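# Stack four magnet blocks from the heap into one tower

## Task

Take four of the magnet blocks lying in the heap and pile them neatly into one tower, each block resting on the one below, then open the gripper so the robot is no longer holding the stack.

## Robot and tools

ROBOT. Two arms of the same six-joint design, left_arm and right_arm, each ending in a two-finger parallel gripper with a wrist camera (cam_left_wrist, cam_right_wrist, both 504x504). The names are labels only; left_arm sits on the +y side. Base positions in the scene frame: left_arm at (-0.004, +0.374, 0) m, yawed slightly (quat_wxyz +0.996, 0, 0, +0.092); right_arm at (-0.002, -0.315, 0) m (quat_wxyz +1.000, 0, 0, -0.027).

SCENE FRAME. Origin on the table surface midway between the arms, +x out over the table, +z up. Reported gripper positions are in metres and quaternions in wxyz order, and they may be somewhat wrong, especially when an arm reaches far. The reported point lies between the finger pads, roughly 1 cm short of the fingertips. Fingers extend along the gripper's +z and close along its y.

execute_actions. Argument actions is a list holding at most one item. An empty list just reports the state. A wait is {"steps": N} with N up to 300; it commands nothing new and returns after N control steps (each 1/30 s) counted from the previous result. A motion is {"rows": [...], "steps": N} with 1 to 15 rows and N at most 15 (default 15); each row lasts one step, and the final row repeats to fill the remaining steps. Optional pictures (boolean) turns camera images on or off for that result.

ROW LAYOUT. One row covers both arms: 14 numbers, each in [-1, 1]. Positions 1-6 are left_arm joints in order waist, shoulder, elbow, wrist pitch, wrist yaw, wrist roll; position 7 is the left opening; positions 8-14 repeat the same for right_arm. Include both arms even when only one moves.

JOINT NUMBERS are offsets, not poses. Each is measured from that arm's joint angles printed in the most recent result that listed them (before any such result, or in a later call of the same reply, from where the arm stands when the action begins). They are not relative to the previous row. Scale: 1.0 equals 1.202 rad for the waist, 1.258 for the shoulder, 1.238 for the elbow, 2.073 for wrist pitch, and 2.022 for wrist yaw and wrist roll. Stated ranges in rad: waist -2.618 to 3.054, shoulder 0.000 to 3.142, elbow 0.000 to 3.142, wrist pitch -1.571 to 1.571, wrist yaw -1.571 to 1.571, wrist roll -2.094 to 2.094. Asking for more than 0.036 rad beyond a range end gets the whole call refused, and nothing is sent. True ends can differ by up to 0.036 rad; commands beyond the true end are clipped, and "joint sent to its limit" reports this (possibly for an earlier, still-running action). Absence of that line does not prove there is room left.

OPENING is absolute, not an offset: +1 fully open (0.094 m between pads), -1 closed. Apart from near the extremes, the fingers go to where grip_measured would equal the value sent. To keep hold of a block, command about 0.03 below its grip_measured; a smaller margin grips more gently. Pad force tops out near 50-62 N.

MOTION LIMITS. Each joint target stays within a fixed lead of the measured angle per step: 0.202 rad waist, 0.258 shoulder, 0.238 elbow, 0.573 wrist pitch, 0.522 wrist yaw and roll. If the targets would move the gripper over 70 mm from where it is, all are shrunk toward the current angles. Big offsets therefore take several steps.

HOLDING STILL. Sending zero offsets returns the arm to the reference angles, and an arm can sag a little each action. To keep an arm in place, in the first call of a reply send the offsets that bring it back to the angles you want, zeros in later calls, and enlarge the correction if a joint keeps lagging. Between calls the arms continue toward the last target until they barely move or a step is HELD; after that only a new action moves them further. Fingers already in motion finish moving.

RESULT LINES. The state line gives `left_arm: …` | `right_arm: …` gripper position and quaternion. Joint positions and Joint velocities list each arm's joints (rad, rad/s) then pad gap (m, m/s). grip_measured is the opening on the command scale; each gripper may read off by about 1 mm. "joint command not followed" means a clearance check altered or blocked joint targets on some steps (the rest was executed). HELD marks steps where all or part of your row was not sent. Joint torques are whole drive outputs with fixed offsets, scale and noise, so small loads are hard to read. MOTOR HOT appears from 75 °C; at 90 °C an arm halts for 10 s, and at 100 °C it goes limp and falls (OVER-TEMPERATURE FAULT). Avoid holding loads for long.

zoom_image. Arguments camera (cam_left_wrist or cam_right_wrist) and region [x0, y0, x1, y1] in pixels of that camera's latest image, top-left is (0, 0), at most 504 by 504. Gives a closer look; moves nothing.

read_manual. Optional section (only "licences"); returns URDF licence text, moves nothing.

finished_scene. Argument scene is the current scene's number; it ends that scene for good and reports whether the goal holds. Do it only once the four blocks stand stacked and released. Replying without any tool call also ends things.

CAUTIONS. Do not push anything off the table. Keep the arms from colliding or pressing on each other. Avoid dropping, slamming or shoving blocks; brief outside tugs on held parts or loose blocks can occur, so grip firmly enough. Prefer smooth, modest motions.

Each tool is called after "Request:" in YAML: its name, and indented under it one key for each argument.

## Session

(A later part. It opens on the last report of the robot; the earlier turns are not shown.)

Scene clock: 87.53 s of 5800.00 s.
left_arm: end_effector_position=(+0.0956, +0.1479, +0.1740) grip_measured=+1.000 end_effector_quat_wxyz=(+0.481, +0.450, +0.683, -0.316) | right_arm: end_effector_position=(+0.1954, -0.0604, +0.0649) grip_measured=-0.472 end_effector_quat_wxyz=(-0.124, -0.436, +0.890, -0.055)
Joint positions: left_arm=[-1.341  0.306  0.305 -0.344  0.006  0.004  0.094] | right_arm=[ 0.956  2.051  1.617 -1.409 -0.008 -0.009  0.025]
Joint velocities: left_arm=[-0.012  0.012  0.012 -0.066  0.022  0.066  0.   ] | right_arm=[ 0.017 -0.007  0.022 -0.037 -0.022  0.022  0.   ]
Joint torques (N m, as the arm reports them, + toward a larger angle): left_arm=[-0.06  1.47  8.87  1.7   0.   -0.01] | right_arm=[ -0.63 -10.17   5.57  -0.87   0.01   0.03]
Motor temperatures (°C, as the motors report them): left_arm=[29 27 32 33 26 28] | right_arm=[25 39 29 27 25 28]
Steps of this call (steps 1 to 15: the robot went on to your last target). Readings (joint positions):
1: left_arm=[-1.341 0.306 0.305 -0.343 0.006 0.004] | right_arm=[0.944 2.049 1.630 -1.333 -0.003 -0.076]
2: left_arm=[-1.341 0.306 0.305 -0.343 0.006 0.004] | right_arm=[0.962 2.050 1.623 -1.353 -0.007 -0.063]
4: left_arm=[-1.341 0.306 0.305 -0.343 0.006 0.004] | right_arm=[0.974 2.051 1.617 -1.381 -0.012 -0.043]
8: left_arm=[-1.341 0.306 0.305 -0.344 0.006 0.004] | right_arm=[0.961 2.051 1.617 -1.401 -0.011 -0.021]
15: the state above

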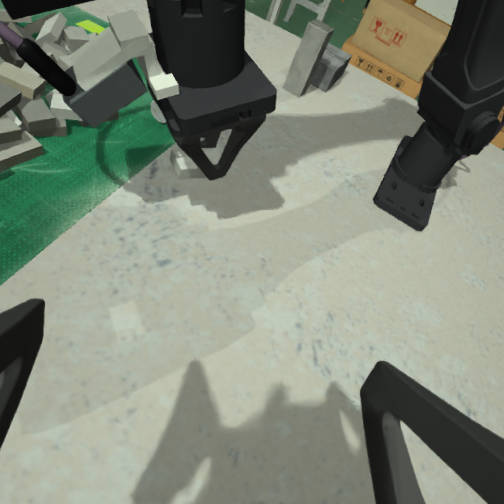

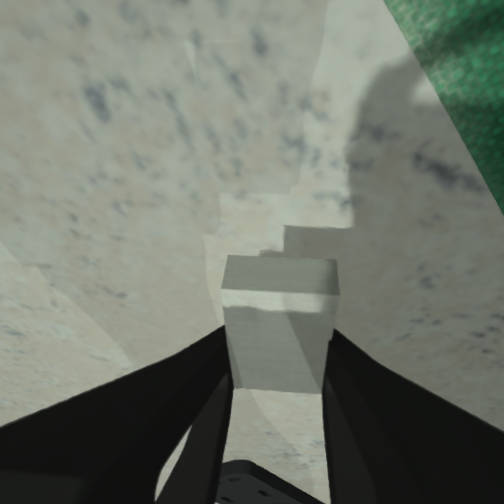

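Request:
execute_actions:
  actions:
    - {"rows":[[0,0,0,0,0,0,1,0,0.005,-0.015,0.015,0,0,-0.52],[0,0,0,0,0,0,1,0,0.01,-0.025,0.025,0,0,-0.52],[0,0,0,0,0,0,1,0,0.015,-0.035,0.035,0,0,-0.52],[0,0,0,0,0,0,1,0,0.02,-0.045,0.045,0,0,-0.52],[0,0,0,0,0,0,1,0,0.025,-0.055,0.055,0,0,-0.52],[0,0,0,0,0,0,1,0,0.03,-0.062,0.062,0,0,-0.52],[0,0,0,0,0,0,1,0,0.035,-0.07,0.07,0,0,-0.52],[0,0,0,0,0,0,1,0,0.04,-0.077,0.077,0,0,-0.52],[0,0,0,0,0,0,1,0,0.043,-0.083,0.077,0,0,-0.52],[0,0,0,0,0,0,1,0,0.046,-0.089,0.077,0,0,-0.52]],"steps":15}
  pictures: false

Request:
execute_actions:
  actions:
    - {"steps":8}

Request:
zoom_image:
  camera: "cam_left_wrist"
  region: [100,100,300,300]

Scene clock: 96.73 s of 5800.00 s.
left_arm: end_effector_position=(+0.0956, +0.1479, +0.1740) grip_measured=+1.000 end_effector_quat_wxyz=(+0.481, +0.450, +0.683, -0.316) | right_arm: end_effector_position=(+0.1932, -0.0632, +0.0190) grip_measured=-0.472 end_effector_quat_wxyz=(-0.138, -0.433, +0.889, -0.062)
Joint positions: left_arm=[-1.341  0.306  0.305 -0.344  0.006  0.004  0.094] | right_arm=[ 0.956  2.116  1.519 -1.276 -0.008 -0.006  0.025]
Joint velocities: left_arm=[-0.017 -0.007 -0.017 -0.007 -0.037  0.007  0.   ] | right_arm=[-0.017 -0.002 -0.012  0.007 -0.095 -0.007  0.001]
Joint torques (N m, as the arm reports them, + toward a larger angle): left_arm=[-0.11  1.45  8.51  1.85  0.01 -0.02] | right_arm=[ -0.03 -10.94   5.01  -0.55  -0.01  -0.04]
Motor temperatures (°C, as the motors report them): left_arm=[29 27 32 33 26 28] | right_arm=[25 38 29 27 25 28]
Steps of this call (steps 1 to 15: the robot went on to your last target; steps 16 to 90: nothing new was sent; then 5.70 s passed at rest; steps 91 to 105: all 15 steps of this action). Readings (joint positions):
91: left_arm=[-1.341 0.306 0.305 -0.344 0.006 0.004] | right_arm=[0.956 2.051 1.617 -1.409 -0.008 -0.006]
92: left_arm=[-1.341 0.306 0.305 -0.344 0.006 0.004] | right_arm=[0.956 2.051 1.617 -1.404 -0.008 -0.006]
94: left_arm=[-1.341 0.306 0.305 -0.344 0.006 0.004] | right_arm=[0.956 2.052 1.605 -1.381 -0.008 -0.006]
98: left_arm=[-1.341 0.306 0.305 -0.344 0.006 0.004] | right_arm=[0.956 2.076 1.563 -1.324 -0.008 -0.006]
105: the state above

Scene clock: 97.00 s of 5800.00 s.
left_arm: end_effector_position=(+0.0956, +0.1479, +0.1740) grip_measured=+1.000 end_effector_quat_wxyz=(+0.481, +0.450, +0.683, -0.316) | right_arm: end_effector_position=(+0.1940, -0.0622, +0.0186) grip_measured=-0.472 end_effector_quat_wxyz=(-0.135, -0.433, +0.889, -0.060)
Joint positions: left_arm=[-1.341  0.306  0.305 -0.344  0.006  0.004  0.094] | right_arm=[ 0.956  2.116  1.519 -1.271 -0.008 -0.006  0.025]
Joint velocities: left_arm=[-0.007 -0.007 -0.012 -0.022  0.037 -0.007  0.   ] | right_arm=[ 0.002  0.007  0.017 -0.051  0.037 -0.007  0.   ]
Joint torques (N m, as the arm reports them, + toward a larger angle): left_arm=[-0.07  1.41  8.55  1.82 -0.01  0.  ] | right_arm=[ -0.01 -10.74   4.91  -0.52  -0.02  -0.04]
Motor temperatures (°C, as the motors report them): left_arm=[29 27 32 33 26 28] | right_arm=[25 38 29 27 25 28]
Steps of this call (steps 1 to 8: the robot went on to your last target). Readings (joint positions):
1: left_arm=[-1.341 0.306 0.305 -0.344 0.006 0.004] | right_arm=[0.956 2.116 1.519 -1.274 -0.008 -0.006]
2: left_arm=[-1.341 0.306 0.305 -0.344 0.006 0.004] | right_arm=[0.956 2.116 1.519 -1.271 -0.008 -0.006]
4: left_arm=[-1.341 0.306 0.305 -0.344 0.006 0.004] | right_arm=[0.956 2.116 1.519 -1.271 -0.008 -0.006]
8: the state above

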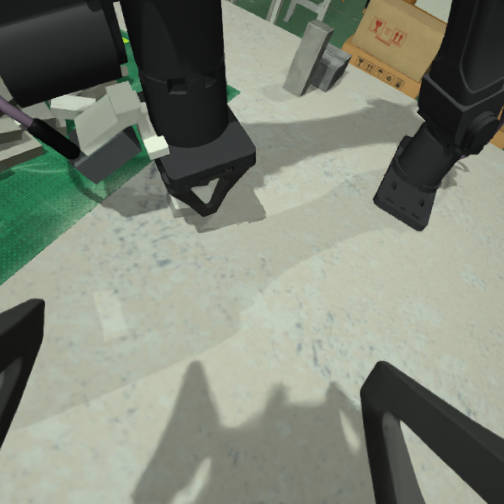

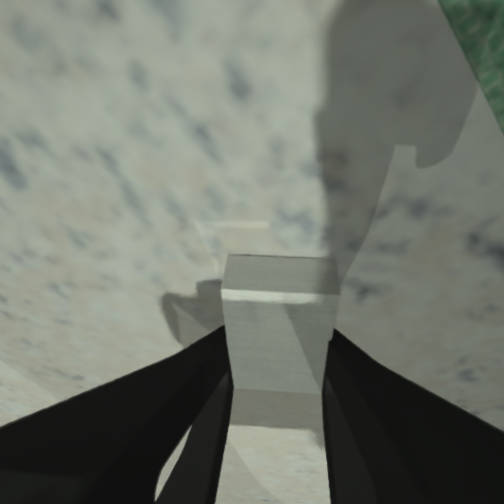

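Region (100, 100, 300, 300) of cam_left_wrist's 504x504 image, scaled by 2.520, with more detail than that image has.

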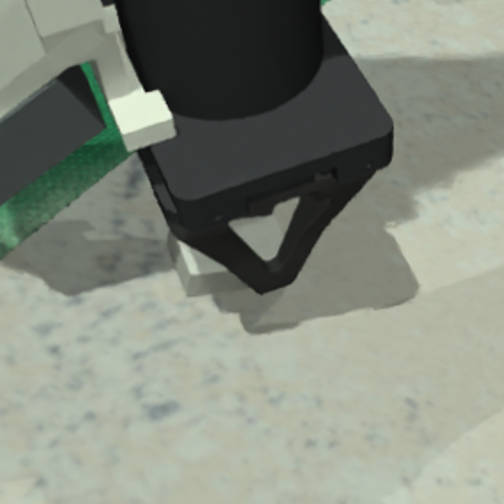

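Request:
execute_actions:
  actions:
    - {"rows":[[0,0,0,0,0,0,1,0,0,-0.015,0,0,0,-0.52],[0,0,0,0,0,0,1,0,0,-0.02,0,0,0,-0.52],[0,0,0,0,0,0,1,0,0,-0.025,0.005,0,0,-0.52],[0,0,0,0,0,0,1,0,0,-0.03,0.01,0,0,-0.52]],"steps":12}
  pictures: false

Scene clock: 99.43 s of 5800.00 s.
left_arm: end_effector_position=(+0.0956, +0.1479, +0.1740) grip_measured=+1.000 end_effector_quat_wxyz=(+0.481, +0.450, +0.683, -0.316) | right_arm: end_effector_position=(+0.1940, -0.0622, +0.0186) grip_measured=-0.472 end_effector_quat_wxyz=(-0.135, -0.433, +0.889, -0.060)
Joint positions: left_arm=[-1.341  0.306  0.305 -0.344  0.006  0.004  0.094] | right_arm=[ 0.956  2.116  1.519 -1.271 -0.008 -0.006  0.025]
Joint velocities: left_arm=[-0.002 -0.002  0.007 -0.051 -0.007  0.051  0.   ] | right_arm=[ 0.007 -0.012 -0.017 -0.037  0.022  0.037 -0.   ]
Joint torques (N m, as the arm reports them, + toward a larger angle): left_arm=[-0.06  1.49  8.55  1.81  0.    0.03] | right_arm=[-0.01 -9.98  2.87 -0.49 -0.01 -0.02]
Motor temperatures (°C, as the motors report them): left_arm=[29 27 32 34 26 28] | right_arm=[25 38 29 27 25 28]
Steps of this call (steps 1 to 15: the robot went on to your last target; steps 16 to 61: nothing new was sent; steps 62 to 73: all 12 steps of this action). Readings (joint positions):
62: left_arm=[-1.341 0.306 0.305 -0.344 0.006 0.004] | right_arm=[0.956 2.116 1.519 -1.271 -0.008 -0.006]
63: left_arm=[-1.341 0.306 0.305 -0.344 0.006 0.004] | right_arm=[0.956 2.116 1.519 -1.271 -0.008 -0.006]
65: left_arm=[-1.341 0.306 0.305 -0.344 0.006 0.004] | right_arm=[0.956 2.116 1.519 -1.271 -0.008 -0.006]
69: left_arm=[-1.341 0.306 0.305 -0.344 0.006 0.004] | right_arm=[0.956 2.116 1.519 -1.271 -0.008 -0.006]
73: the state above

Request:
execute_actions:
  actions:
    - {"rows":[[0,0,0,0,0,0,1,0,0,0,0,0,0,-0.4],[0,0,0,0,0,0,1,0,0,0,0,0,0,-0.3],[0,0,0,0,0,0,1,0,0,0,0,0,0,-0.2],[0,0,0,0,0,0,1,0,-0.02,0.02,0,0,0,-0.2],[0,0,0,0,0,0,1,0,-0.035,0.035,0,0,0,-0.2],[0,0,0,0,0,0,1,0,-0.05,0.05,0,0,0,-0.2],[0,0,0,0,0,0,1,0,-0.07,0.065,0,0,0,-0.1],[0,0,0,0,0,0,1,0,-0.1,0.08,0,0,0,0],[0,0,0,0,0,0,1,0,-0.13,0.1,0,0,0,0.2],[0,0,0,0,0,0,1,0,-0.16,0.12,0,0,0,0.4],[0,0,0,0,0,0,1,-0.05,-0.19,0.14,0,0,0,0.6],[0,0,0,0,0,0,1,-0.12,-0.22,0.16,0,0,0,0.6],[0,0,0,0,0,0,1,-0.2,-0.25,0.18,0,0,0,0.6],[0,0,0,0,0,0,1,-0.28,-0.28,0.2,0,0,0,0.6],[0,0,0,0,0,0,1,-0.36,-0.307,0.215,0,0,0,0.6]],"steps":15}
  pictures: false

Request:
execute_actions:
  actions:
    - {"steps":20}

Scene clock: 105.30 s of 5800.00 s.
left_arm: end_effector_position=(+0.0956, +0.1479, +0.1740) grip_measured=+1.000 end_effector_quat_wxyz=(+0.481, +0.450, +0.683, -0.316) | right_arm: end_effector_position=(+0.2543, -0.0420, +0.1334) grip_measured=+0.597 end_effector_quat_wxyz=(+0.042, -0.395, +0.917, +0.027)
Joint positions: left_arm=[-1.341  0.306  0.305 -0.344  0.006  0.004  0.094] | right_arm=[ 0.858  1.872  1.671 -1.27  -0.017 -0.006  0.075]
Joint velocities: left_arm=[-0.002  0.002  0.002  0.022 -0.037  0.007  0.   ] | right_arm=[-1.043 -0.847  0.52  -0.007 -0.051 -0.081 -0.001]
Joint torques (N m, as the arm reports them, + toward a larger angle): left_arm=[-0.05  1.43  8.45  1.83 -0.02  0.03] | right_arm=[ -1.4  -10.55   9.36  -0.1    0.04  -0.03]
Motor temperatures (°C, as the motors report them): left_arm=[29 27 32 34 26 28] | right_arm=[25 38 29 27 25 28]
Steps of this call (steps 1 to 15: the robot went on to your last target; steps 16 to 90: nothing new was sent; then 2.37 s passed at rest; steps 91 to 105: all 15 steps of this action). Readings (joint positions):
91: left_arm=[-1.341 0.306 0.305 -0.344 0.006 0.004] | right_arm=[0.956 2.116 1.519 -1.271 -0.007 -0.006]
92: left_arm=[-1.341 0.306 0.305 -0.344 0.006 0.004] | right_arm=[0.956 2.116 1.519 -1.271 -0.006 -0.006]
94: left_arm=[-1.341 0.306 0.305 -0.344 0.006 0.004] | right_arm=[0.956 2.115 1.519 -1.271 -0.003 -0.006]
98: left_arm=[-1.341 0.306 0.305 -0.344 0.006 0.004] | right_arm=[0.956 2.084 1.537 -1.271 -0.003 -0.006]
105: the state above

Scene clock: 105.97 s of 5800.00 s.
left_arm: end_effector_position=(+0.0956, +0.1479, +0.1740) grip_measured=+1.000 end_effector_quat_wxyz=(+0.481, +0.450, +0.683, -0.316) | right_arm: end_effector_position=(+0.3436, -0.1397, +0.2131) grip_measured=+0.598 end_effector_quat_wxyz=(+0.165, -0.230, +0.958, +0.040)
Joint positions: left_arm=[-1.341  0.306  0.305 -0.344  0.006  0.004  0.094] | right_arm=[ 0.518  1.732  1.765 -1.264 -0.003 -0.006  0.075]
Joint velocities: left_arm=[-0.007 -0.022  0.007 -0.051 -0.022  0.007  0.   ] | right_arm=[-0.012 -0.012 -0.002 -0.022 -0.037  0.007 -0.   ]
Joint torques (N m, as the arm reports them, + toward a larger angle): left_arm=[-0.07  1.46  8.48  1.83  0.02  0.02] | right_arm=[ 0.5  -8.17  8.88  0.3  -0.05 -0.03]
Motor temperatures (°C, as the motors report them): left_arm=[29 27 32 34 26 28] | right_arm=[25 38 29 27 25 28]
Steps of this call (steps 1 to 20: the robot went on to your last target). Readings (joint positions):
1: left_arm=[-1.341 0.306 0.305 -0.344 0.006 0.004] | right_arm=[0.819 1.843 1.689 -1.270 -0.018 -0.006]
2: left_arm=[-1.341 0.306 0.305 -0.344 0.006 0.004] | right_arm=[0.775 1.816 1.706 -1.269 -0.019 -0.006]
4: left_arm=[-1.341 0.306 0.305 -0.344 0.006 0.004] | right_arm=[0.671 1.773 1.736 -1.267 -0.020 -0.006]
8: left_arm=[-1.341 0.306 0.305 -0.344 0.006 0.004] | right_arm=[0.497 1.733 1.765 -1.264 0.001 -0.006]
20: the state above

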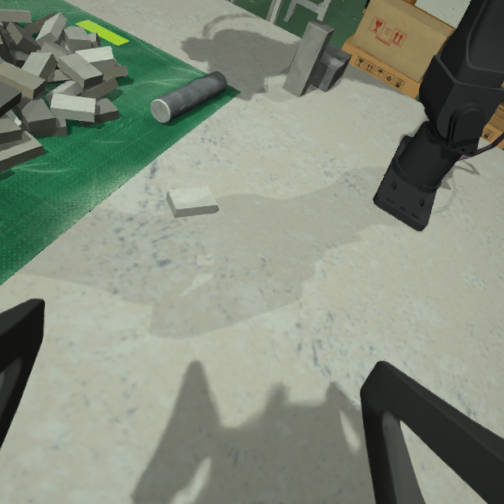

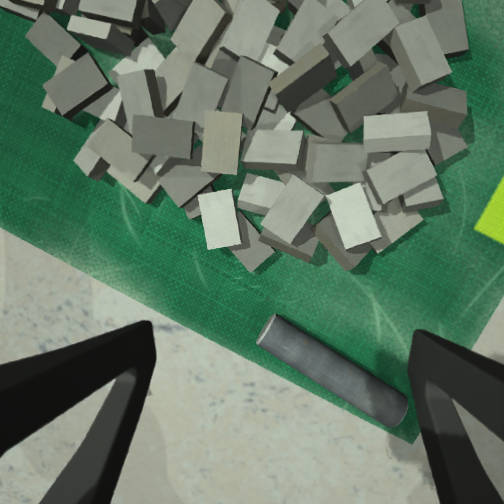

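Request:
execute_actions:
  actions:
    - {"rows":[[0,0,0,0,0,0,1,0.01,0.02,0.03,0,0,0,0.5],[0,0,0,0,0,0,1,0.02,0.05,0.04,0,0,0,0.4],[0,0,0,0,0,0,1,0.03,0.08,0.05,0,0,0,0.3],[0,0,0,0,0,0,1,0.04,0.11,0.06,0,0,0,0.2],[0,0,0,0,0,0,1,0.05,0.14,0.07,-0.01,0,0,0.1],[0,0,0,0,0,0,1,0.06,0.17,0.08,-0.01,0,0,0],[0,0,0,0,0,0,1,0.07,0.2,0.09,-0.01,0,0,-0.1],[0,0,0,0,0,0,1,0.08,0.23,0.1,-0.02,0,0,-0.2],[0,0,0,0,0,0,1,0.09,0.26,0.11,-0.02,0,0,-0.2],[0,0,0,0,0,0,1,0.098,0.285,0.12,-0.02,0,0,-0.2],[0,0,0,0,0,0,1,0.098,0.305,0.13,-0.02,0,0,-0.2],[0,0,0,0,0,0,1,0.098,0.325,0.14,-0.02,0,0,-0.2],[0,0,0,0,0,0,1,0.098,0.34,0.152,-0.02,0,0,-0.2],[0,0,0,0,0,0,1,0.098,0.352,0.152,-0.02,0,0,-0.2],[0,0,0,0,0,0,1,0.098,0.36,0.152,-0.02,0,0,-0.2]],"steps":15}
  pictures: false

Request:
execute_actions:
  actions:
    - {"steps":15}

Scene clock: 116.10 s of 5800.00 s.
left_arm: end_effector_position=(+0.0956, +0.1479, +0.1740) grip_measured=+1.000 end_effector_quat_wxyz=(+0.481, +0.450, +0.683, -0.316) | right_arm: end_effector_position=(+0.3505, -0.0780, +0.0742) grip_measured=-0.198 end_effector_quat_wxyz=(+0.002, -0.292, +0.956, +0.003)
Joint positions: left_arm=[-1.341  0.306  0.305 -0.344  0.006  0.004  0.094] | right_arm=[ 0.64   2.184  1.897 -1.278 -0.005 -0.006  0.038]
Joint velocities: left_arm=[-0.022  0.002 -0.002  0.081  0.007  0.007  0.   ] | right_arm=[ 0.042  0.525  0.056 -0.022  0.007  0.022  0.   ]
Joint torques (N m, as the arm reports them, + toward a larger angle): left_arm=[-0.21  1.53  8.51  1.82 -0.01  0.01] | right_arm=[ -0.5  -14.19  11.31  -0.4    0.01  -0.01]
Motor temperatures (°C, as the motors report them): left_arm=[29 27 32 35 26 28] | right_arm=[25 37 30 27 25 28]
Steps of this call (steps 1 to 15: the robot went on to your last target; steps 16 to 90: nothing new was sent; then 6.63 s passed at rest; steps 91 to 105: all 15 steps of this action). Readings (joint positions):
91: left_arm=[-1.341 0.306 0.305 -0.344 0.006 0.004] | right_arm=[0.518 1.733 1.765 -1.264 -0.003 -0.006]
92: left_arm=[-1.341 0.306 0.305 -0.344 0.006 0.004] | right_arm=[0.520 1.740 1.770 -1.267 -0.003 -0.006]
94: left_arm=[-1.341 0.306 0.305 -0.344 0.006 0.004] | right_arm=[0.530 1.780 1.797 -1.269 -0.003 -0.006]
98: left_arm=[-1.341 0.306 0.305 -0.344 0.006 0.004] | right_arm=[0.577 1.930 1.852 -1.270 -0.002 -0.006]
105: the state above

Scene clock: 116.60 s of 5800.00 s.
left_arm: end_effector_position=(+0.0956, +0.1479, +0.1740) grip_measured=+1.000 end_effector_quat_wxyz=(+0.481, +0.450, +0.683, -0.316) | right_arm: end_effector_position=(+0.3516, -0.0773, +0.0700) grip_measured=-0.198 end_effector_quat_wxyz=(-0.005, -0.292, +0.956, +0.001)
Joint positions: left_arm=[-1.341  0.306  0.305 -0.344  0.006  0.004  0.094] | right_arm=[ 0.64   2.208  1.919 -1.291 -0.005 -0.006  0.038]
Joint velocities: left_arm=[-0.002 -0.002  0.007 -0.007  0.037 -0.007  0.   ] | right_arm=[ 0.002  0.007  0.007 -0.022 -0.066 -0.066 -0.   ]
Joint torques (N m, as the arm reports them, + toward a larger angle): left_arm=[-0.03  1.44  8.46  1.85  0.02  0.  ] | right_arm=[ -0.36 -13.47   9.74  -0.34   0.01  -0.02]
Motor temperatures (°C, as the motors report them): left_arm=[29 27 32 35 26 28] | right_arm=[25 37 30 27 25 28]
Steps of this call (steps 1 to 15: the robot went on to your last target). Readings (joint positions):
1: left_arm=[-1.341 0.306 0.305 -0.344 0.006 0.004] | right_arm=[0.641 2.199 1.897 -1.279 -0.005 -0.006]
2: left_arm=[-1.341 0.306 0.305 -0.344 0.006 0.004] | right_arm=[0.640 2.206 1.897 -1.281 -0.005 -0.006]
4: left_arm=[-1.341 0.306 0.305 -0.344 0.006 0.004] | right_arm=[0.640 2.208 1.898 -1.286 -0.005 -0.006]
8: left_arm=[-1.341 0.306 0.305 -0.344 0.006 0.004] | right_arm=[0.640 2.208 1.917 -1.290 -0.005 -0.006]
15: the state above

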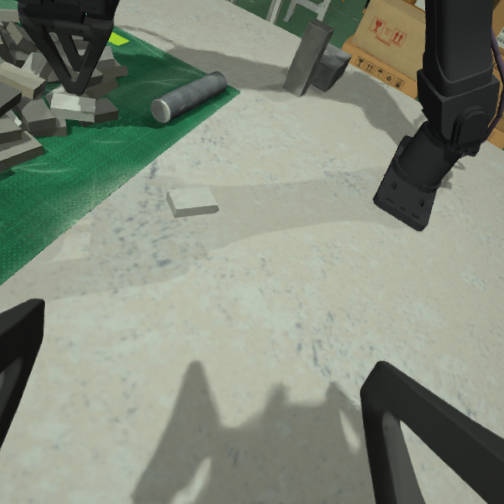

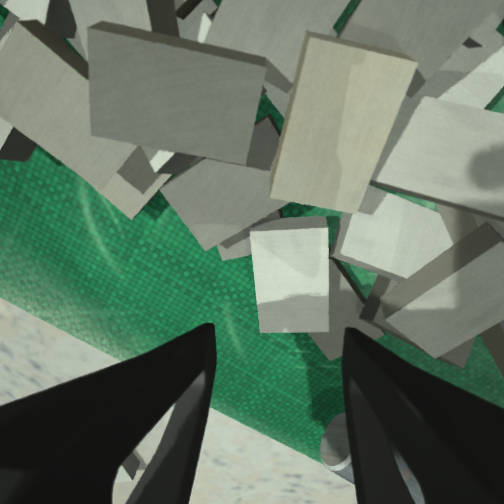

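Request:
execute_actions:
  actions:
    - {"rows":[[0,0,0,0,0,0,1,-0.018,-0.008,0,0.01,0,-0.02,-0.22],[0,0,0,0,0,0,1,-0.018,-0.008,-0.015,0.02,0,-0.045,-0.22],[0,0,0,0,0,0,1,-0.018,-0.008,-0.025,0.028,0,-0.045,-0.22],[0,0,0,0,0,0,1,-0.018,-0.008,-0.035,0.036,0,-0.045,-0.22],[0,0,0,0,0,0,1,-0.018,-0.008,-0.045,0.044,0,-0.045,-0.22],[0,0,0,0,0,0,1,-0.018,-0.008,-0.055,0.052,0,-0.045,-0.22],[0,0,0,0,0,0,1,-0.018,-0.008,-0.065,0.06,0,-0.045,-0.22],[0,0,0,0,0,0,1,-0.018,-0.008,-0.075,0.066,0,-0.045,-0.22],[0,0,0,0,0,0,1,-0.018,-0.008,-0.085,0.072,0,-0.045,-0.22],[0,0,0,0,0,0,1,-0.018,-0.008,-0.095,0.077,0,-0.045,-0.22],[0,0,0,0,0,0,1,-0.018,-0.008,-0.105,0.077,0,-0.045,-0.22],[0,0,0,0,0,0,1,-0.018,-0.008,-0.115,0.077,0,-0.045,-0.22],[0,0,0,0,0,0,1,-0.018,-0.008,-0.122,0.077,0,-0.045,-0.22]],"steps":15}
  pictures: false

Request:
execute_actions:
  actions:
    - {"steps":10}

Request:
zoom_image:
  camera: "cam_left_wrist"
  region: [0,20,160,180]

Scene clock: 129.03 s of 5800.00 s.
left_arm: end_effector_position=(+0.0956, +0.1479, +0.1740) grip_measured=+1.000 end_effector_quat_wxyz=(+0.481, +0.450, +0.683, -0.316) | right_arm: end_effector_position=(+0.3504, -0.0852, +0.0374) grip_measured=-0.218 end_effector_quat_wxyz=(-0.008, -0.324, +0.946, +0.001)
Joint positions: left_arm=[-1.341  0.306  0.305 -0.344  0.006  0.004  0.094] | right_arm=[ 0.626  2.208  1.789 -1.167 -0.005 -0.088  0.037]
Joint velocities: left_arm=[ 0.002 -0.007 -0.017 -0.051 -0.022 -0.022  0.   ] | right_arm=[ 0.017  0.007 -0.154  0.095 -0.007 -0.022 -0.   ]
Joint torques (N m, as the arm reports them, + toward a larger angle): left_arm=[-0.05  1.44  8.45  1.83  0.01 -0.01] | right_arm=[ -0.63 -12.26   6.03  -0.01  -0.02  -0.07]
Motor temperatures (°C, as the motors report them): left_arm=[29 27 32 35 26 28] | right_arm=[25 41 31 27 25 28]
Steps of this call (steps 1 to 15: the robot went on to your last target; steps 16 to 90: nothing new was sent; then 8.93 s passed at rest; steps 91 to 105: all 15 steps of this action). Readings (joint positions):
91: left_arm=[-1.341 0.306 0.305 -0.344 0.006 0.004] | right_arm=[0.639 2.208 1.919 -1.291 -0.005 -0.012]
92: left_arm=[-1.341 0.306 0.305 -0.344 0.006 0.004] | right_arm=[0.638 2.208 1.919 -1.289 -0.005 -0.026]
94: left_arm=[-1.341 0.306 0.305 -0.344 0.006 0.004] | right_arm=[0.633 2.208 1.915 -1.273 -0.005 -0.050]
98: left_arm=[-1.341 0.306 0.305 -0.344 0.006 0.004] | right_arm=[0.627 2.208 1.871 -1.221 -0.005 -0.074]
105: the state above

Scene clock: 129.37 s of 5800.00 s.
left_arm: end_effector_position=(+0.0956, +0.1479, +0.1740) grip_measured=+1.000 end_effector_quat_wxyz=(+0.481, +0.450, +0.683, -0.316) | right_arm: end_effector_position=(+0.3524, -0.0839, +0.0362) grip_measured=-0.218 end_effector_quat_wxyz=(-0.003, -0.326, +0.945, +0.002)
Joint positions: left_arm=[-1.341  0.306  0.305 -0.344  0.006  0.004  0.094] | right_arm=[ 0.626  2.208  1.784 -1.152 -0.005 -0.091  0.037]
Joint velocities: left_arm=[-0.007 -0.007 -0.017 -0.095 -0.066 -0.022  0.   ] | right_arm=[-0.007 -0.012 -0.022 -0.037  0.125 -0.051  0.   ]
Joint torques (N m, as the arm reports them, + toward a larger angle): left_arm=[-0.09  1.51  8.5   1.84  0.    0.01] | right_arm=[ -0.61 -12.09   5.61  -0.03  -0.03  -0.12]
Motor temperatures (°C, as the motors report them): left_arm=[29 27 32 35 26 28] | right_arm=[25 41 31 27 25 28]
Steps of this call (steps 1 to 10: the robot went on to your last target). Readings (joint positions):
1: left_arm=[-1.341 0.306 0.305 -0.344 0.006 0.004] | right_arm=[0.626 2.208 1.785 -1.166 -0.005 -0.089]
2: left_arm=[-1.341 0.306 0.305 -0.344 0.006 0.004] | right_arm=[0.626 2.208 1.784 -1.165 -0.005 -0.089]
4: left_arm=[-1.341 0.306 0.305 -0.344 0.006 0.004] | right_arm=[0.626 2.208 1.784 -1.160 -0.005 -0.090]
8: left_arm=[-1.341 0.306 0.305 -0.344 0.006 0.004] | right_arm=[0.626 2.208 1.784 -1.154 -0.005 -0.091]
10: the state above

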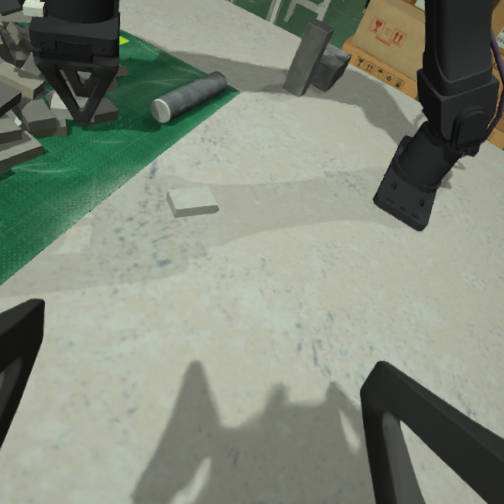

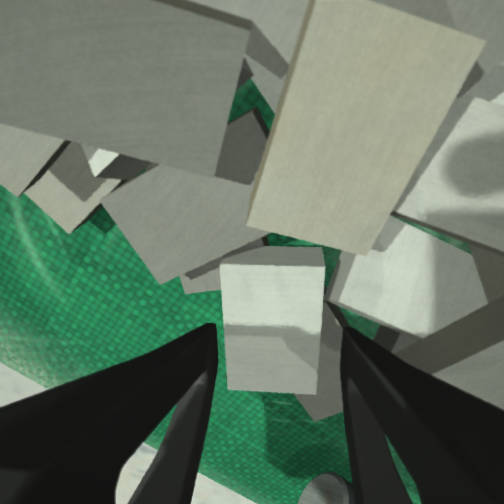

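Region (0, 20, 160, 180) of cam_left_wrist's 504x504 image, scaled by 3.150, with more detail than that image has.

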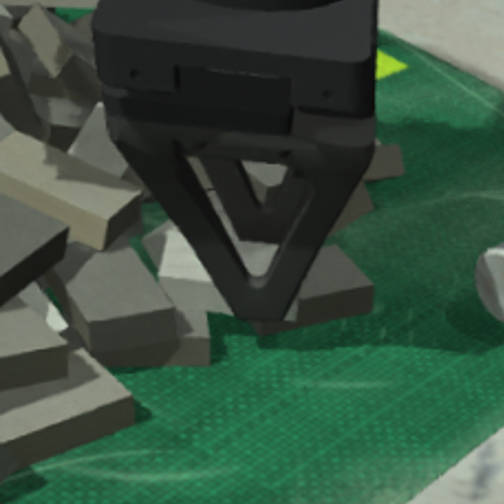

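Request:
execute_actions:
  actions:
    - {"rows":[[0,0,0,0,0,0,1,0,-0.005,0,0.025,0,0,-0.22],[0,0,0,0,0,0,1,0,-0.005,0,0.025,0,0,-0.22],[0,0,0,0,0,0,1,0,-0.005,0,0.025,0,0,-0.22],[0,0,0,0,0,0,1,0,-0.005,0,0.025,0,0,-0.25],[0,0,0,0,0,0,1,0,-0.005,0,0.025,0,0,-0.28],[0,0,0,0,0,0,1,0,-0.005,0,0.025,0,0,-0.31],[0,0,0,0,0,0,1,0,-0.005,0,0.025,0,0,-0.34],[0,0,0,0,0,0,1,0,-0.005,0,0.025,0,0,-0.37],[0,0,0,0,0,0,1,0,-0.005,0,0.025,0,0,-0.4],[0,0,0,0,0,0,1,0,-0.005,0,0.025,0,0,-0.43],[0,0,0,0,0,0,1,0,-0.005,0,0.025,0,0,-0.46],[0,0,0,0,0,0,1,0,-0.005,0,0.025,0,0,-0.49],[0,0,0,0,0,0,1,0,-0.005,0,0.025,0,0,-0.52]],"steps":15}

Request:
zoom_image:
  camera: "cam_left_wrist"
  region: [0,20,160,180]

Scene clock: 134.07 s of 5800.00 s.
left_arm: end_effector_position=(+0.0956, +0.1479, +0.1740) grip_measured=+1.000 end_effector_quat_wxyz=(+0.481, +0.450, +0.683, -0.316) | right_arm: end_effector_position=(+0.3576, -0.0796, +0.0362) grip_measured=-0.480 end_effector_quat_wxyz=(+0.009, -0.326, +0.945, +0.007)
Joint positions: left_arm=[-1.341  0.306  0.305 -0.344  0.006  0.004  0.094] | right_arm=[ 0.626  2.208  1.784 -1.125 -0.009 -0.091  0.024]
Joint velocities: left_arm=[ 0.002  0.007 -0.017 -0.007 -0.022 -0.022  0.   ] | right_arm=[-0.022  0.007 -0.007 -0.022  0.051 -0.007 -0.001]
Joint torques (N m, as the arm reports them, + toward a larger angle): left_arm=[-0.11  1.47  8.49  1.83  0.02 -0.02] | right_arm=[ -0.12 -12.04   6.96   0.08   0.     0.  ]
Motor temperatures (°C, as the motors report them): left_arm=[29 27 32 35 26 28] | right_arm=[25 41 30 27 25 28]
Steps of this call (steps 1 to 30: the robot went on to your last target; steps 31 to 90: nothing new was sent; then 1.20 s passed at rest; steps 91 to 105: all 15 steps of this action). Readings (joint positions):
91: left_arm=[-1.341 0.306 0.305 -0.344 0.006 0.004] | right_arm=[0.626 2.208 1.784 -1.147 -0.005 -0.091]
92: left_arm=[-1.341 0.306 0.305 -0.344 0.006 0.004] | right_arm=[0.626 2.208 1.784 -1.142 -0.005 -0.091]
94: left_arm=[-1.341 0.306 0.305 -0.344 0.006 0.004] | right_arm=[0.626 2.208 1.784 -1.133 -0.005 -0.091]
98: left_arm=[-1.341 0.306 0.305 -0.344 0.006 0.004] | right_arm=[0.626 2.208 1.784 -1.126 -0.005 -0.091]
105: the state above

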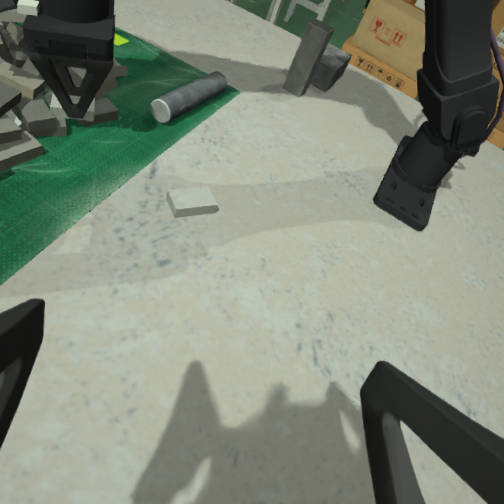

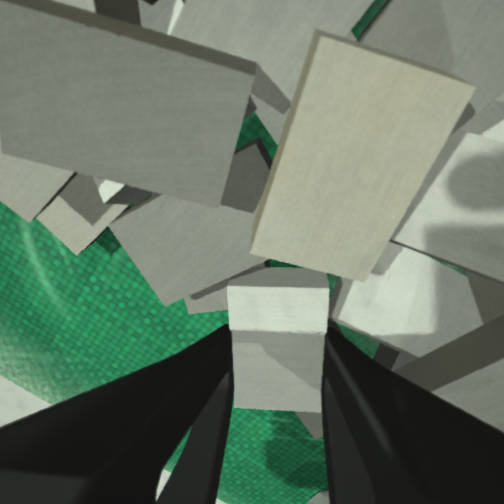

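Region (0, 20, 160, 180) of cam_left_wrist's 504x504 image, scaled by 3.150, with more detail than that image has.

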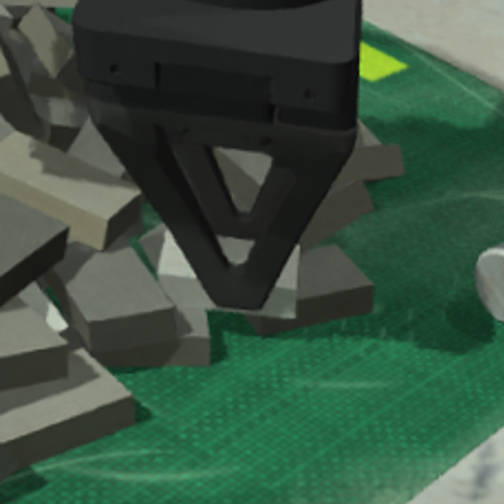

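Request:
execute_actions:
  actions:
    - {"rows":[[0,0,0,0,0,0,1,0,-0.025,0,-0.005,0,0,-0.52],[0,0,0,0,0,0,1,0,-0.035,0,-0.01,0,0,-0.52],[0,0,0,0,0,0,1,0,-0.05,-0.01,-0.015,0,0,-0.52],[0,0,0,0,0,0,1,0,-0.07,-0.02,-0.02,0,0,-0.52],[0,0,0,0,0,0,1,0,-0.095,-0.035,-0.025,0,0,-0.52],[0,0,0,0,0,0,1,0,-0.12,-0.055,-0.025,0,0,-0.52],[0,0,0,0,0,0,1,0.02,-0.15,-0.08,-0.025,0,0,-0.52],[0,0,0,0,0,0,1,0.05,-0.18,-0.11,-0.02,0,0.01,-0.52],[0,0,0,0,0,0,1,0.085,-0.21,-0.145,-0.015,0,0.02,-0.52],[0,0,0,0,0,0,1,0.12,-0.24,-0.18,-0.01,0,0.03,-0.52],[0,0,0,0,0,0,1,0.155,-0.27,-0.22,0,0,0.04,-0.52],[0,0,0,0,0,0,1,0.19,-0.29,-0.26,0.01,0,0.047,-0.52],[0,0,0,0,0,0,1,0.22,-0.31,-0.3,0.02,0,0.047,-0.52],[0,0,0,0,0,0,1,0.25,-0.32,-0.34,0.03,0,0.047,-0.52],[0,0,0,0,0,0,1,0.27,-0.33,-0.375,0.033,0,0.047,-0.52]],"steps":15}
  pictures: false

Request:
execute_actions:
  actions:
    - {"steps":20}

Scene clock: 141.97 s of 5800.00 s.
left_arm: end_effector_position=(+0.0956, +0.1479, +0.1740) grip_measured=+1.000 end_effector_quat_wxyz=(+0.481, +0.450, +0.683, -0.316) | right_arm: end_effector_position=(+0.2354, -0.0486, +0.0931) grip_measured=-0.480 end_effector_quat_wxyz=(+0.044, -0.419, +0.907, +0.020)
Joint positions: left_arm=[-1.341  0.306  0.305 -0.344  0.006  0.004  0.094] | right_arm=[ 0.892  1.813  1.436 -1.096 -0.001 -0.026  0.024]
Joint velocities: left_arm=[ 0.012  0.002 -0.007  0.037  0.007 -0.051  0.   ] | right_arm=[ 1.438 -0.589 -1.277  0.286 -0.183  0.168 -0.   ]
Joint torques (N m, as the arm reports them, + toward a larger angle): left_arm=[-0.08  1.44  8.51  1.83  0.    0.01] | right_arm=[-2.5  -6.92  3.89 -0.19  0.11  0.07]
Motor temperatures (°C, as the motors report them): left_arm=[29 27 33 36 26 28] | right_arm=[25 41 30 27 25 28]
Steps of this call (steps 1 to 15: the robot went on to your last target; steps 16 to 90: nothing new was sent; then 4.40 s passed at rest; steps 91 to 105: all 15 steps of this action). Readings (joint positions):
91: left_arm=[-1.341 0.306 0.305 -0.344 0.006 0.004] | right_arm=[0.626 2.208 1.784 -1.125 -0.010 -0.091]
92: left_arm=[-1.341 0.306 0.305 -0.344 0.006 0.004] | right_arm=[0.626 2.207 1.784 -1.126 -0.010 -0.091]
94: left_arm=[-1.341 0.306 0.305 -0.344 0.006 0.004] | right_arm=[0.626 2.194 1.780 -1.130 -0.010 -0.091]
98: left_arm=[-1.341 0.306 0.305 -0.344 0.006 0.004] | right_arm=[0.632 2.084 1.707 -1.137 -0.008 -0.089]
105: the state above

Scene clock: 142.63 s of 5800.00 s.
left_arm: end_effector_position=(+0.0956, +0.1479, +0.1740) grip_measured=+1.000 end_effector_quat_wxyz=(+0.481, +0.450, +0.683, -0.316) | right_arm: end_effector_position=(+0.1988, -0.0548, +0.0668) grip_measured=-0.480 end_effector_quat_wxyz=(+0.003, -0.437, +0.899, +0.009)
Joint positions: left_arm=[-1.341  0.306  0.305 -0.344  0.006  0.004  0.094] | right_arm=[ 0.955  1.804  1.322 -1.076 -0.015 -0.002  0.024]
Joint velocities: left_arm=[-0.012 -0.002  0.002  0.022 -0.037  0.066  0.   ] | right_arm=[-0.007  0.002  0.007 -0.022 -0.007  0.051  0.001]
Joint torques (N m, as the arm reports them, + toward a larger angle): left_arm=[-0.01  1.46  8.44  1.82 -0.01  0.  ] | right_arm=[-0.37 -9.    6.69  0.    0.02  0.06]
Motor temperatures (°C, as the motors report them): left_arm=[29 27 33 36 26 28] | right_arm=[25 41 30 27 25 28]
Steps of this call (steps 1 to 20: the robot went on to your last target). Readings (joint positions):
1: left_arm=[-1.341 0.306 0.305 -0.344 0.006 0.004] | right_arm=[0.936 1.800 1.398 -1.092 -0.009 -0.023]
2: left_arm=[-1.341 0.306 0.305 -0.344 0.006 0.004] | right_arm=[0.968 1.798 1.371 -1.092 -0.018 -0.020]
4: left_arm=[-1.341 0.306 0.305 -0.344 0.006 0.004] | right_arm=[0.989 1.802 1.334 -1.091 -0.027 -0.015]
8: left_arm=[-1.341 0.306 0.305 -0.344 0.006 0.004] | right_arm=[0.963 1.804 1.322 -1.087 -0.021 -0.007]
20: the state above

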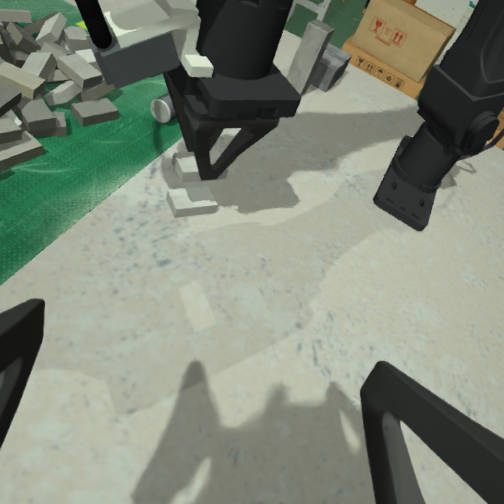

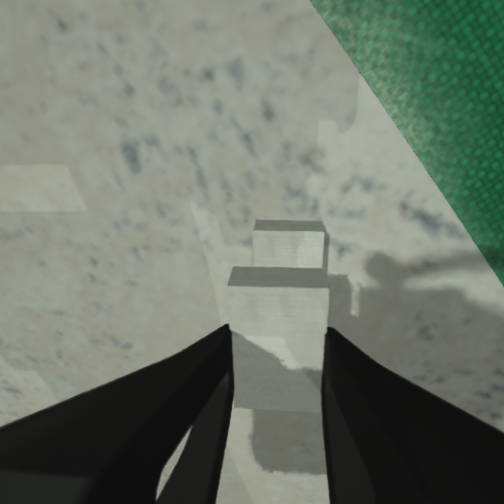

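Request:
execute_actions:
  actions:
    - {"rows":[[0,0,0,0,0,0,1,-0.014,0.004,-0.015,0.015,0.012,0,-0.52],[0,0,0,0,0,0,1,-0.014,0.008,-0.025,0.025,0.012,0,-0.52],[0,0,0,0,0,0,1,-0.014,0.012,-0.035,0.035,0.012,0,-0.52],[0,0,0,0,0,0,1,-0.014,0.016,-0.045,0.043,0.012,0,-0.52],[0,0,0,0,0,0,1,-0.014,0.019,-0.055,0.043,0.012,0,-0.52],[0,0,0,0,0,0,1,-0.014,0.019,-0.062,0.043,0.012,0,-0.52]],"steps":15}
  pictures: false

Request:
execute_actions:
  actions:
    - {"steps":6}

Request:
zoom_image:
  camera: "cam_left_wrist"
  region: [140,130,260,250]

Request:
zoom_image:
  camera: "cam_right_wrist"
  region: [180,200,380,430]

Scene clock: 150.97 s of 5800.00 s.
left_arm: end_effector_position=(+0.0956, +0.1479, +0.1740) grip_measured=+1.000 end_effector_quat_wxyz=(+0.481, +0.450, +0.683, -0.316) | right_arm: end_effector_position=(+0.1992, -0.0629, +0.0432) grip_measured=-0.480 end_effector_quat_wxyz=(-0.005, -0.434, +0.901, -0.004)
Joint positions: left_arm=[-1.341  0.306  0.305 -0.344  0.006  0.004  0.094] | right_arm=[ 0.948  1.829  1.257 -1.01   0.003 -0.002  0.024]
Joint velocities: left_arm=[-0.002  0.002  0.007 -0.022 -0.022 -0.066  0.   ] | right_arm=[-0.002 -0.002  0.007 -0.007  0.022  0.066 -0.001]
Joint torques (N m, as the arm reports them, + toward a larger angle): left_arm=[-0.12  1.46  8.43  1.85  0.02 -0.03] | right_arm=[-0.75 -8.14  5.9  -0.07  0.04 -0.02]
Motor temperatures (°C, as the motors report them): left_arm=[29 27 33 36 26 28] | right_arm=[25 40 30 27 25 28]
Steps of this call (steps 1 to 15: the robot went on to your last target; steps 16 to 90: nothing new was sent; then 4.83 s passed at rest; steps 91 to 105: all 15 steps of this action). Readings (joint positions):
91: left_arm=[-1.341 0.306 0.305 -0.344 0.006 0.004] | right_arm=[0.955 1.804 1.322 -1.074 -0.012 -0.002]
92: left_arm=[-1.341 0.306 0.305 -0.344 0.006 0.004] | right_arm=[0.954 1.804 1.321 -1.069 -0.010 -0.002]
94: left_arm=[-1.341 0.306 0.305 -0.344 0.006 0.004] | right_arm=[0.951 1.804 1.308 -1.047 -0.005 -0.002]
98: left_arm=[-1.341 0.306 0.305 -0.344 0.006 0.004] | right_arm=[0.948 1.820 1.270 -1.019 0.001 -0.002]
105: the state above

Scene clock: 151.17 s of 5800.00 s.
left_arm: end_effector_position=(+0.0956, +0.1479, +0.1740) grip_measured=+1.000 end_effector_quat_wxyz=(+0.481, +0.450, +0.683, -0.316) | right_arm: end_effector_position=(+0.1999, -0.0622, +0.0432) grip_measured=-0.480 end_effector_quat_wxyz=(-0.003, -0.434, +0.901, -0.003)
Joint positions: left_arm=[-1.341  0.306  0.305 -0.344  0.006  0.004  0.094] | right_arm=[ 0.948  1.829  1.257 -1.006  0.003 -0.002  0.024]
Joint velocities: left_arm=[-0.002 -0.002  0.012  0.081 -0.066  0.051  0.   ] | right_arm=[ 0.007 -0.007 -0.022  0.051 -0.022  0.066 -0.001]
Joint torques (N m, as the arm reports them, + toward a larger angle): left_arm=[-0.05  1.39  8.39  1.83  0.01 -0.01] | right_arm=[-0.78 -8.14  5.77 -0.06  0.04 -0.02]
Motor temperatures (°C, as the motors report them): left_arm=[29 27 33 36 26 28] | right_arm=[25 40 30 27 25 28]
Steps of this call (steps 1 to 6: the robot went on to your last target). Readings (joint positions):
1: left_arm=[-1.341 0.306 0.305 -0.344 0.006 0.004] | right_arm=[0.948 1.829 1.257 -1.009 0.003 -0.002]
2: left_arm=[-1.341 0.306 0.305 -0.344 0.006 0.004] | right_arm=[0.948 1.829 1.257 -1.008 0.003 -0.002]
4: left_arm=[-1.341 0.306 0.305 -0.344 0.006 0.004] | right_arm=[0.948 1.829 1.257 -1.006 0.003 -0.002]
6: the state above

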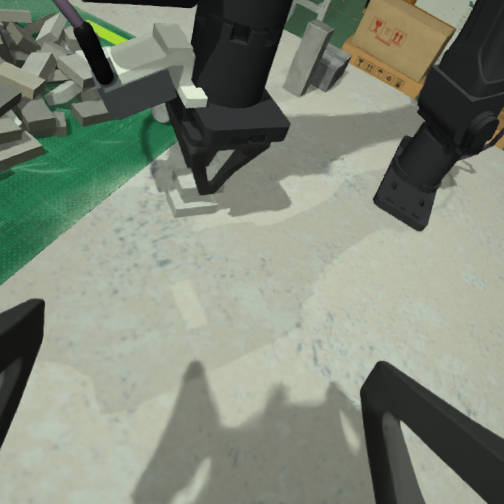

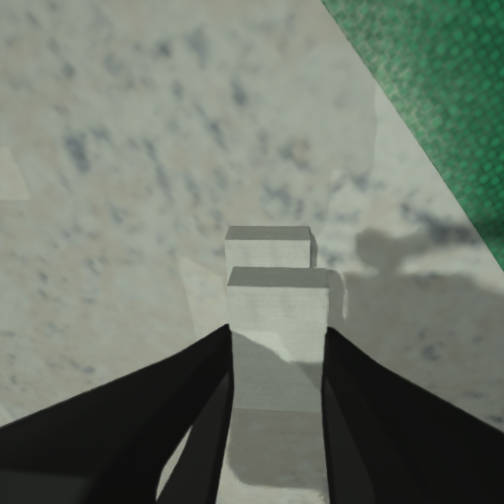

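Region (140, 130, 260, 250) of cam_left_wrist's 504x504 image, scaled by 4.200, with more detail than that image has.

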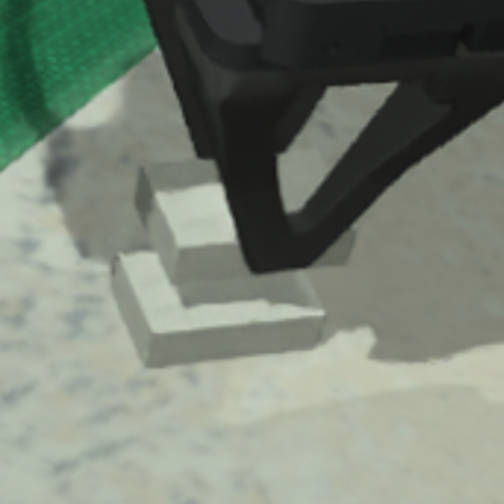

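Region (180, 200, 380, 430) of cam_right_wrist's 504x504 image, scaled by 2.191, with more detail than that image has; it fills the left 438 columns of this view, and the rest is white.

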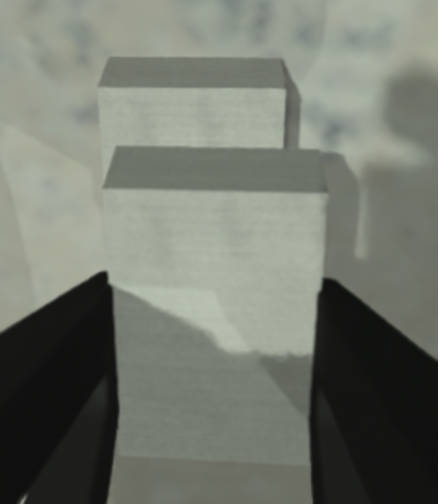

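Request:
execute_actions:
  actions:
    - {"rows":[[0,0,0,0,0,0,1,0.014,0,0,0.018,0,0,-0.52],[0,0,0,0,0,0,1,0.014,0,0,0.018,0,0,-0.52],[0,0,0,0,0,0,1,0.014,0.005,0,0.018,0,0,-0.52],[0,0,0,0,0,0,1,0.014,0.01,0,0.018,0,0,-0.52],[0,0,0,0,0,0,1,0.014,0.015,0,0.018,0,0,-0.52],[0,0,0,0,0,0,1,0.014,0.02,0,0.018,0,0,-0.52]],"steps":15}

Request:
zoom_image:
  camera: "cam_left_wrist"
  region: [140,130,260,250]

Request:
zoom_image:
  camera: "cam_right_wrist"
  region: [180,200,380,430]

Scene clock: 159.10 s of 5800.00 s.
left_arm: end_effector_position=(+0.0956, +0.1479, +0.1740) grip_measured=+1.000 end_effector_quat_wxyz=(+0.481, +0.450, +0.683, -0.316) | right_arm: end_effector_position=(+0.1999, -0.0584, +0.0361) grip_measured=-0.480 end_effector_quat_wxyz=(-0.004, -0.437, +0.900, -0.004)
Joint positions: left_arm=[-1.341  0.306  0.305 -0.344  0.006  0.004  0.094] | right_arm=[ 0.955  1.852  1.257 -0.987  0.003 -0.002  0.024]
Joint velocities: left_arm=[-0.017  0.002 -0.002  0.022 -0.007 -0.051  0.   ] | right_arm=[-0.002  0.007 -0.012  0.022 -0.11  -0.007  0.   ]
Joint torques (N m, as the arm reports them, + toward a larger angle): left_arm=[-0.13  1.52  8.53  1.82 -0.01  0.02] | right_arm=[ 0.76 -7.95  6.5  -0.07 -0.02 -0.02]
Motor temperatures (°C, as the motors report them): left_arm=[29 27 33 37 26 28] | right_arm=[25 39 30 27 25 28]
Steps of this call (steps 1 to 15: the robot went on to your last target; steps 16 to 90: nothing new was sent; then 4.43 s passed at rest; steps 91 to 105: all 15 steps of this action). Readings (joint positions):
91: left_arm=[-1.341 0.306 0.305 -0.344 0.006 0.004] | right_arm=[0.948 1.829 1.257 -1.003 0.003 -0.002]
92: left_arm=[-1.341 0.306 0.305 -0.344 0.006 0.004] | right_arm=[0.949 1.829 1.257 -1.000 0.003 -0.002]
94: left_arm=[-1.341 0.306 0.305 -0.344 0.006 0.004] | right_arm=[0.952 1.829 1.257 -0.995 0.003 -0.002]
98: left_arm=[-1.341 0.306 0.305 -0.344 0.006 0.004] | right_arm=[0.955 1.843 1.257 -0.989 0.003 -0.002]
105: the state above

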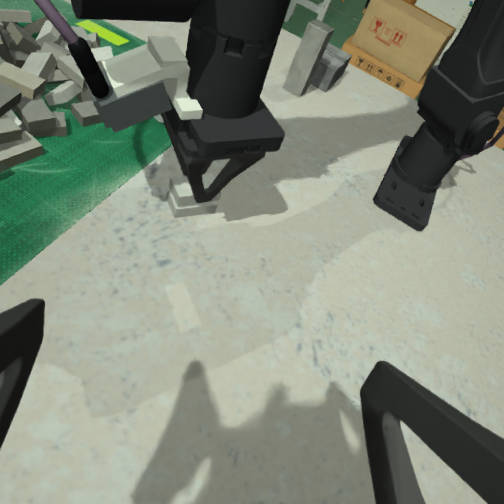

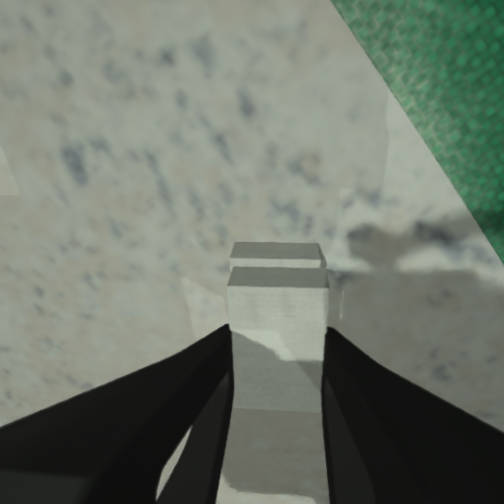

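Region (140, 130, 260, 250) of cam_left_wrist's 504x504 image, scaled by 4.200, with more detail than that image has.

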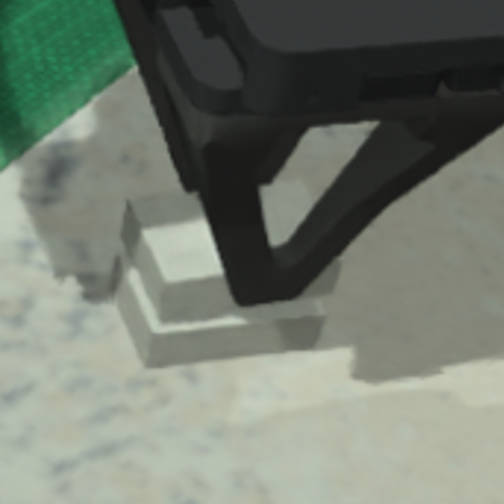

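Region (180, 200, 380, 430) of cam_right_wrist's 504x504 image, scaled by 2.191, with more detail than that image has; it fills the left 438 columns of this view, and the rest is white.

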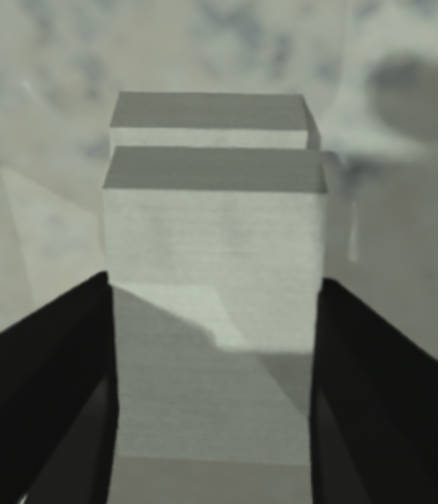

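Request:
execute_actions:
  actions:
    - {"rows":[[0,0,0,0,0,0,1,0.0105,0,0,0.013,0,0,-0.52],[0,0,0,0,0,0,1,0.0105,0,0,0.013,0,0,-0.52],[0,0,0,0,0,0,1,0.0105,0,0,0.013,0,0,-0.52],[0,0,0,0,0,0,1,0.0105,0.005,0,0.013,0,0,-0.52],[0,0,0,0,0,0,1,0.0105,0.01,0,0.013,0,0,-0.52],[0,0,0,0,0,0,1,0.0105,0.015,0,0.013,0,0,-0.52]],"steps":15}

Request:
zoom_image:
  camera: "cam_left_wrist"
  region: [140,130,260,250]

Request:
zoom_image:
  camera: "cam_right_wrist"
  region: [180,200,380,430]

Scene clock: 163.57 s of 5800.00 s.
left_arm: end_effector_position=(+0.0956, +0.1479, +0.1740) grip_measured=+1.000 end_effector_quat_wxyz=(+0.481, +0.450, +0.683, -0.316) | right_arm: end_effector_position=(+0.2005, -0.0576, +0.0325) grip_measured=-0.480 end_effector_quat_wxyz=(-0.006, -0.437, +0.900, -0.005)
Joint positions: left_arm=[-1.341  0.306  0.305 -0.344  0.006  0.004  0.094] | right_arm=[ 0.955  1.864  1.257 -0.978  0.003 -0.002  0.024]
Joint velocities: left_arm=[ 0.002  0.017 -0.012 -0.007 -0.037  0.037  0.   ] | right_arm=[ 0.012  0.002  0.002 -0.007 -0.007 -0.007  0.001]
Joint torques (N m, as the arm reports them, + toward a larger angle): left_arm=[-0.03  1.52  8.5   1.84  0.01  0.  ] | right_arm=[ 0.99 -7.46  6.56 -0.06 -0.01 -0.01]
Motor temperatures (°C, as the motors report them): left_arm=[29 27 33 37 26 28] | right_arm=[25 38 30 27 25 28]
Steps of this call (steps 1 to 15: the robot went on to your last target; steps 16 to 90: nothing new was sent; then 0.97 s passed at rest; steps 91 to 105: all 15 steps of this action). Readings (joint positions):
91: left_arm=[-1.341 0.306 0.305 -0.344 0.006 0.004] | right_arm=[0.955 1.852 1.257 -0.986 0.003 -0.002]
92: left_arm=[-1.341 0.306 0.305 -0.344 0.006 0.004] | right_arm=[0.955 1.852 1.257 -0.985 0.003 -0.002]
94: left_arm=[-1.341 0.306 0.305 -0.344 0.006 0.004] | right_arm=[0.955 1.852 1.257 -0.982 0.003 -0.002]
98: left_arm=[-1.341 0.306 0.305 -0.344 0.006 0.004] | right_arm=[0.955 1.859 1.257 -0.979 0.003 -0.002]
105: the state above

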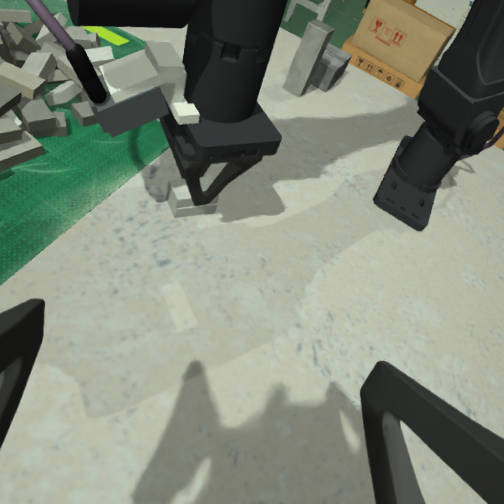

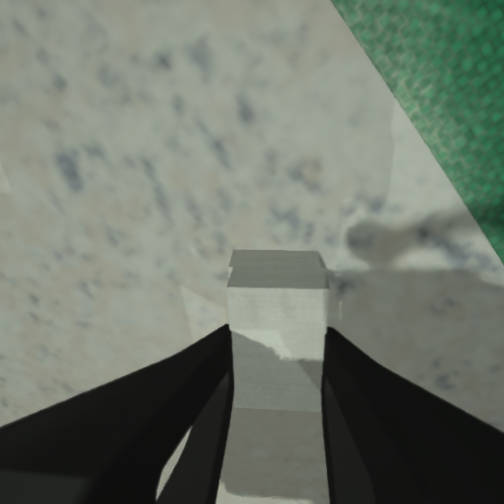

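Region (140, 130, 260, 250) of cam_left_wrist's 504x504 image, scaled by 4.200, with more detail than that image has.

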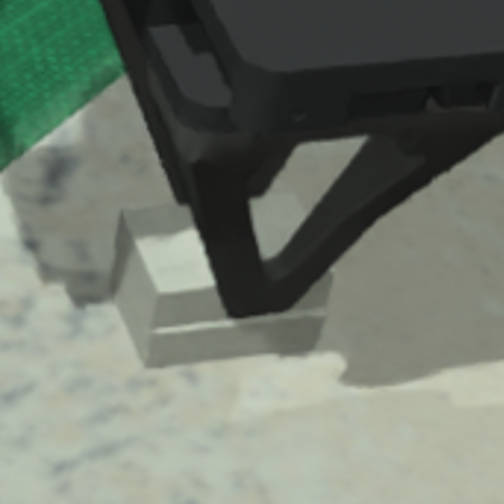

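Region (180, 200, 380, 430) of cam_right_wrist's 504x504 image, scaled by 2.191, with more detail than that image has; it fills the left 438 columns of this view, and the rest is white.

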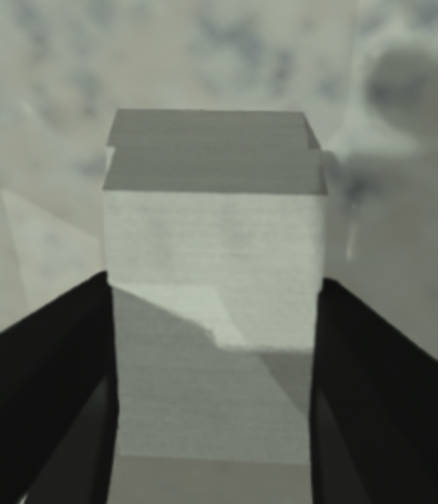

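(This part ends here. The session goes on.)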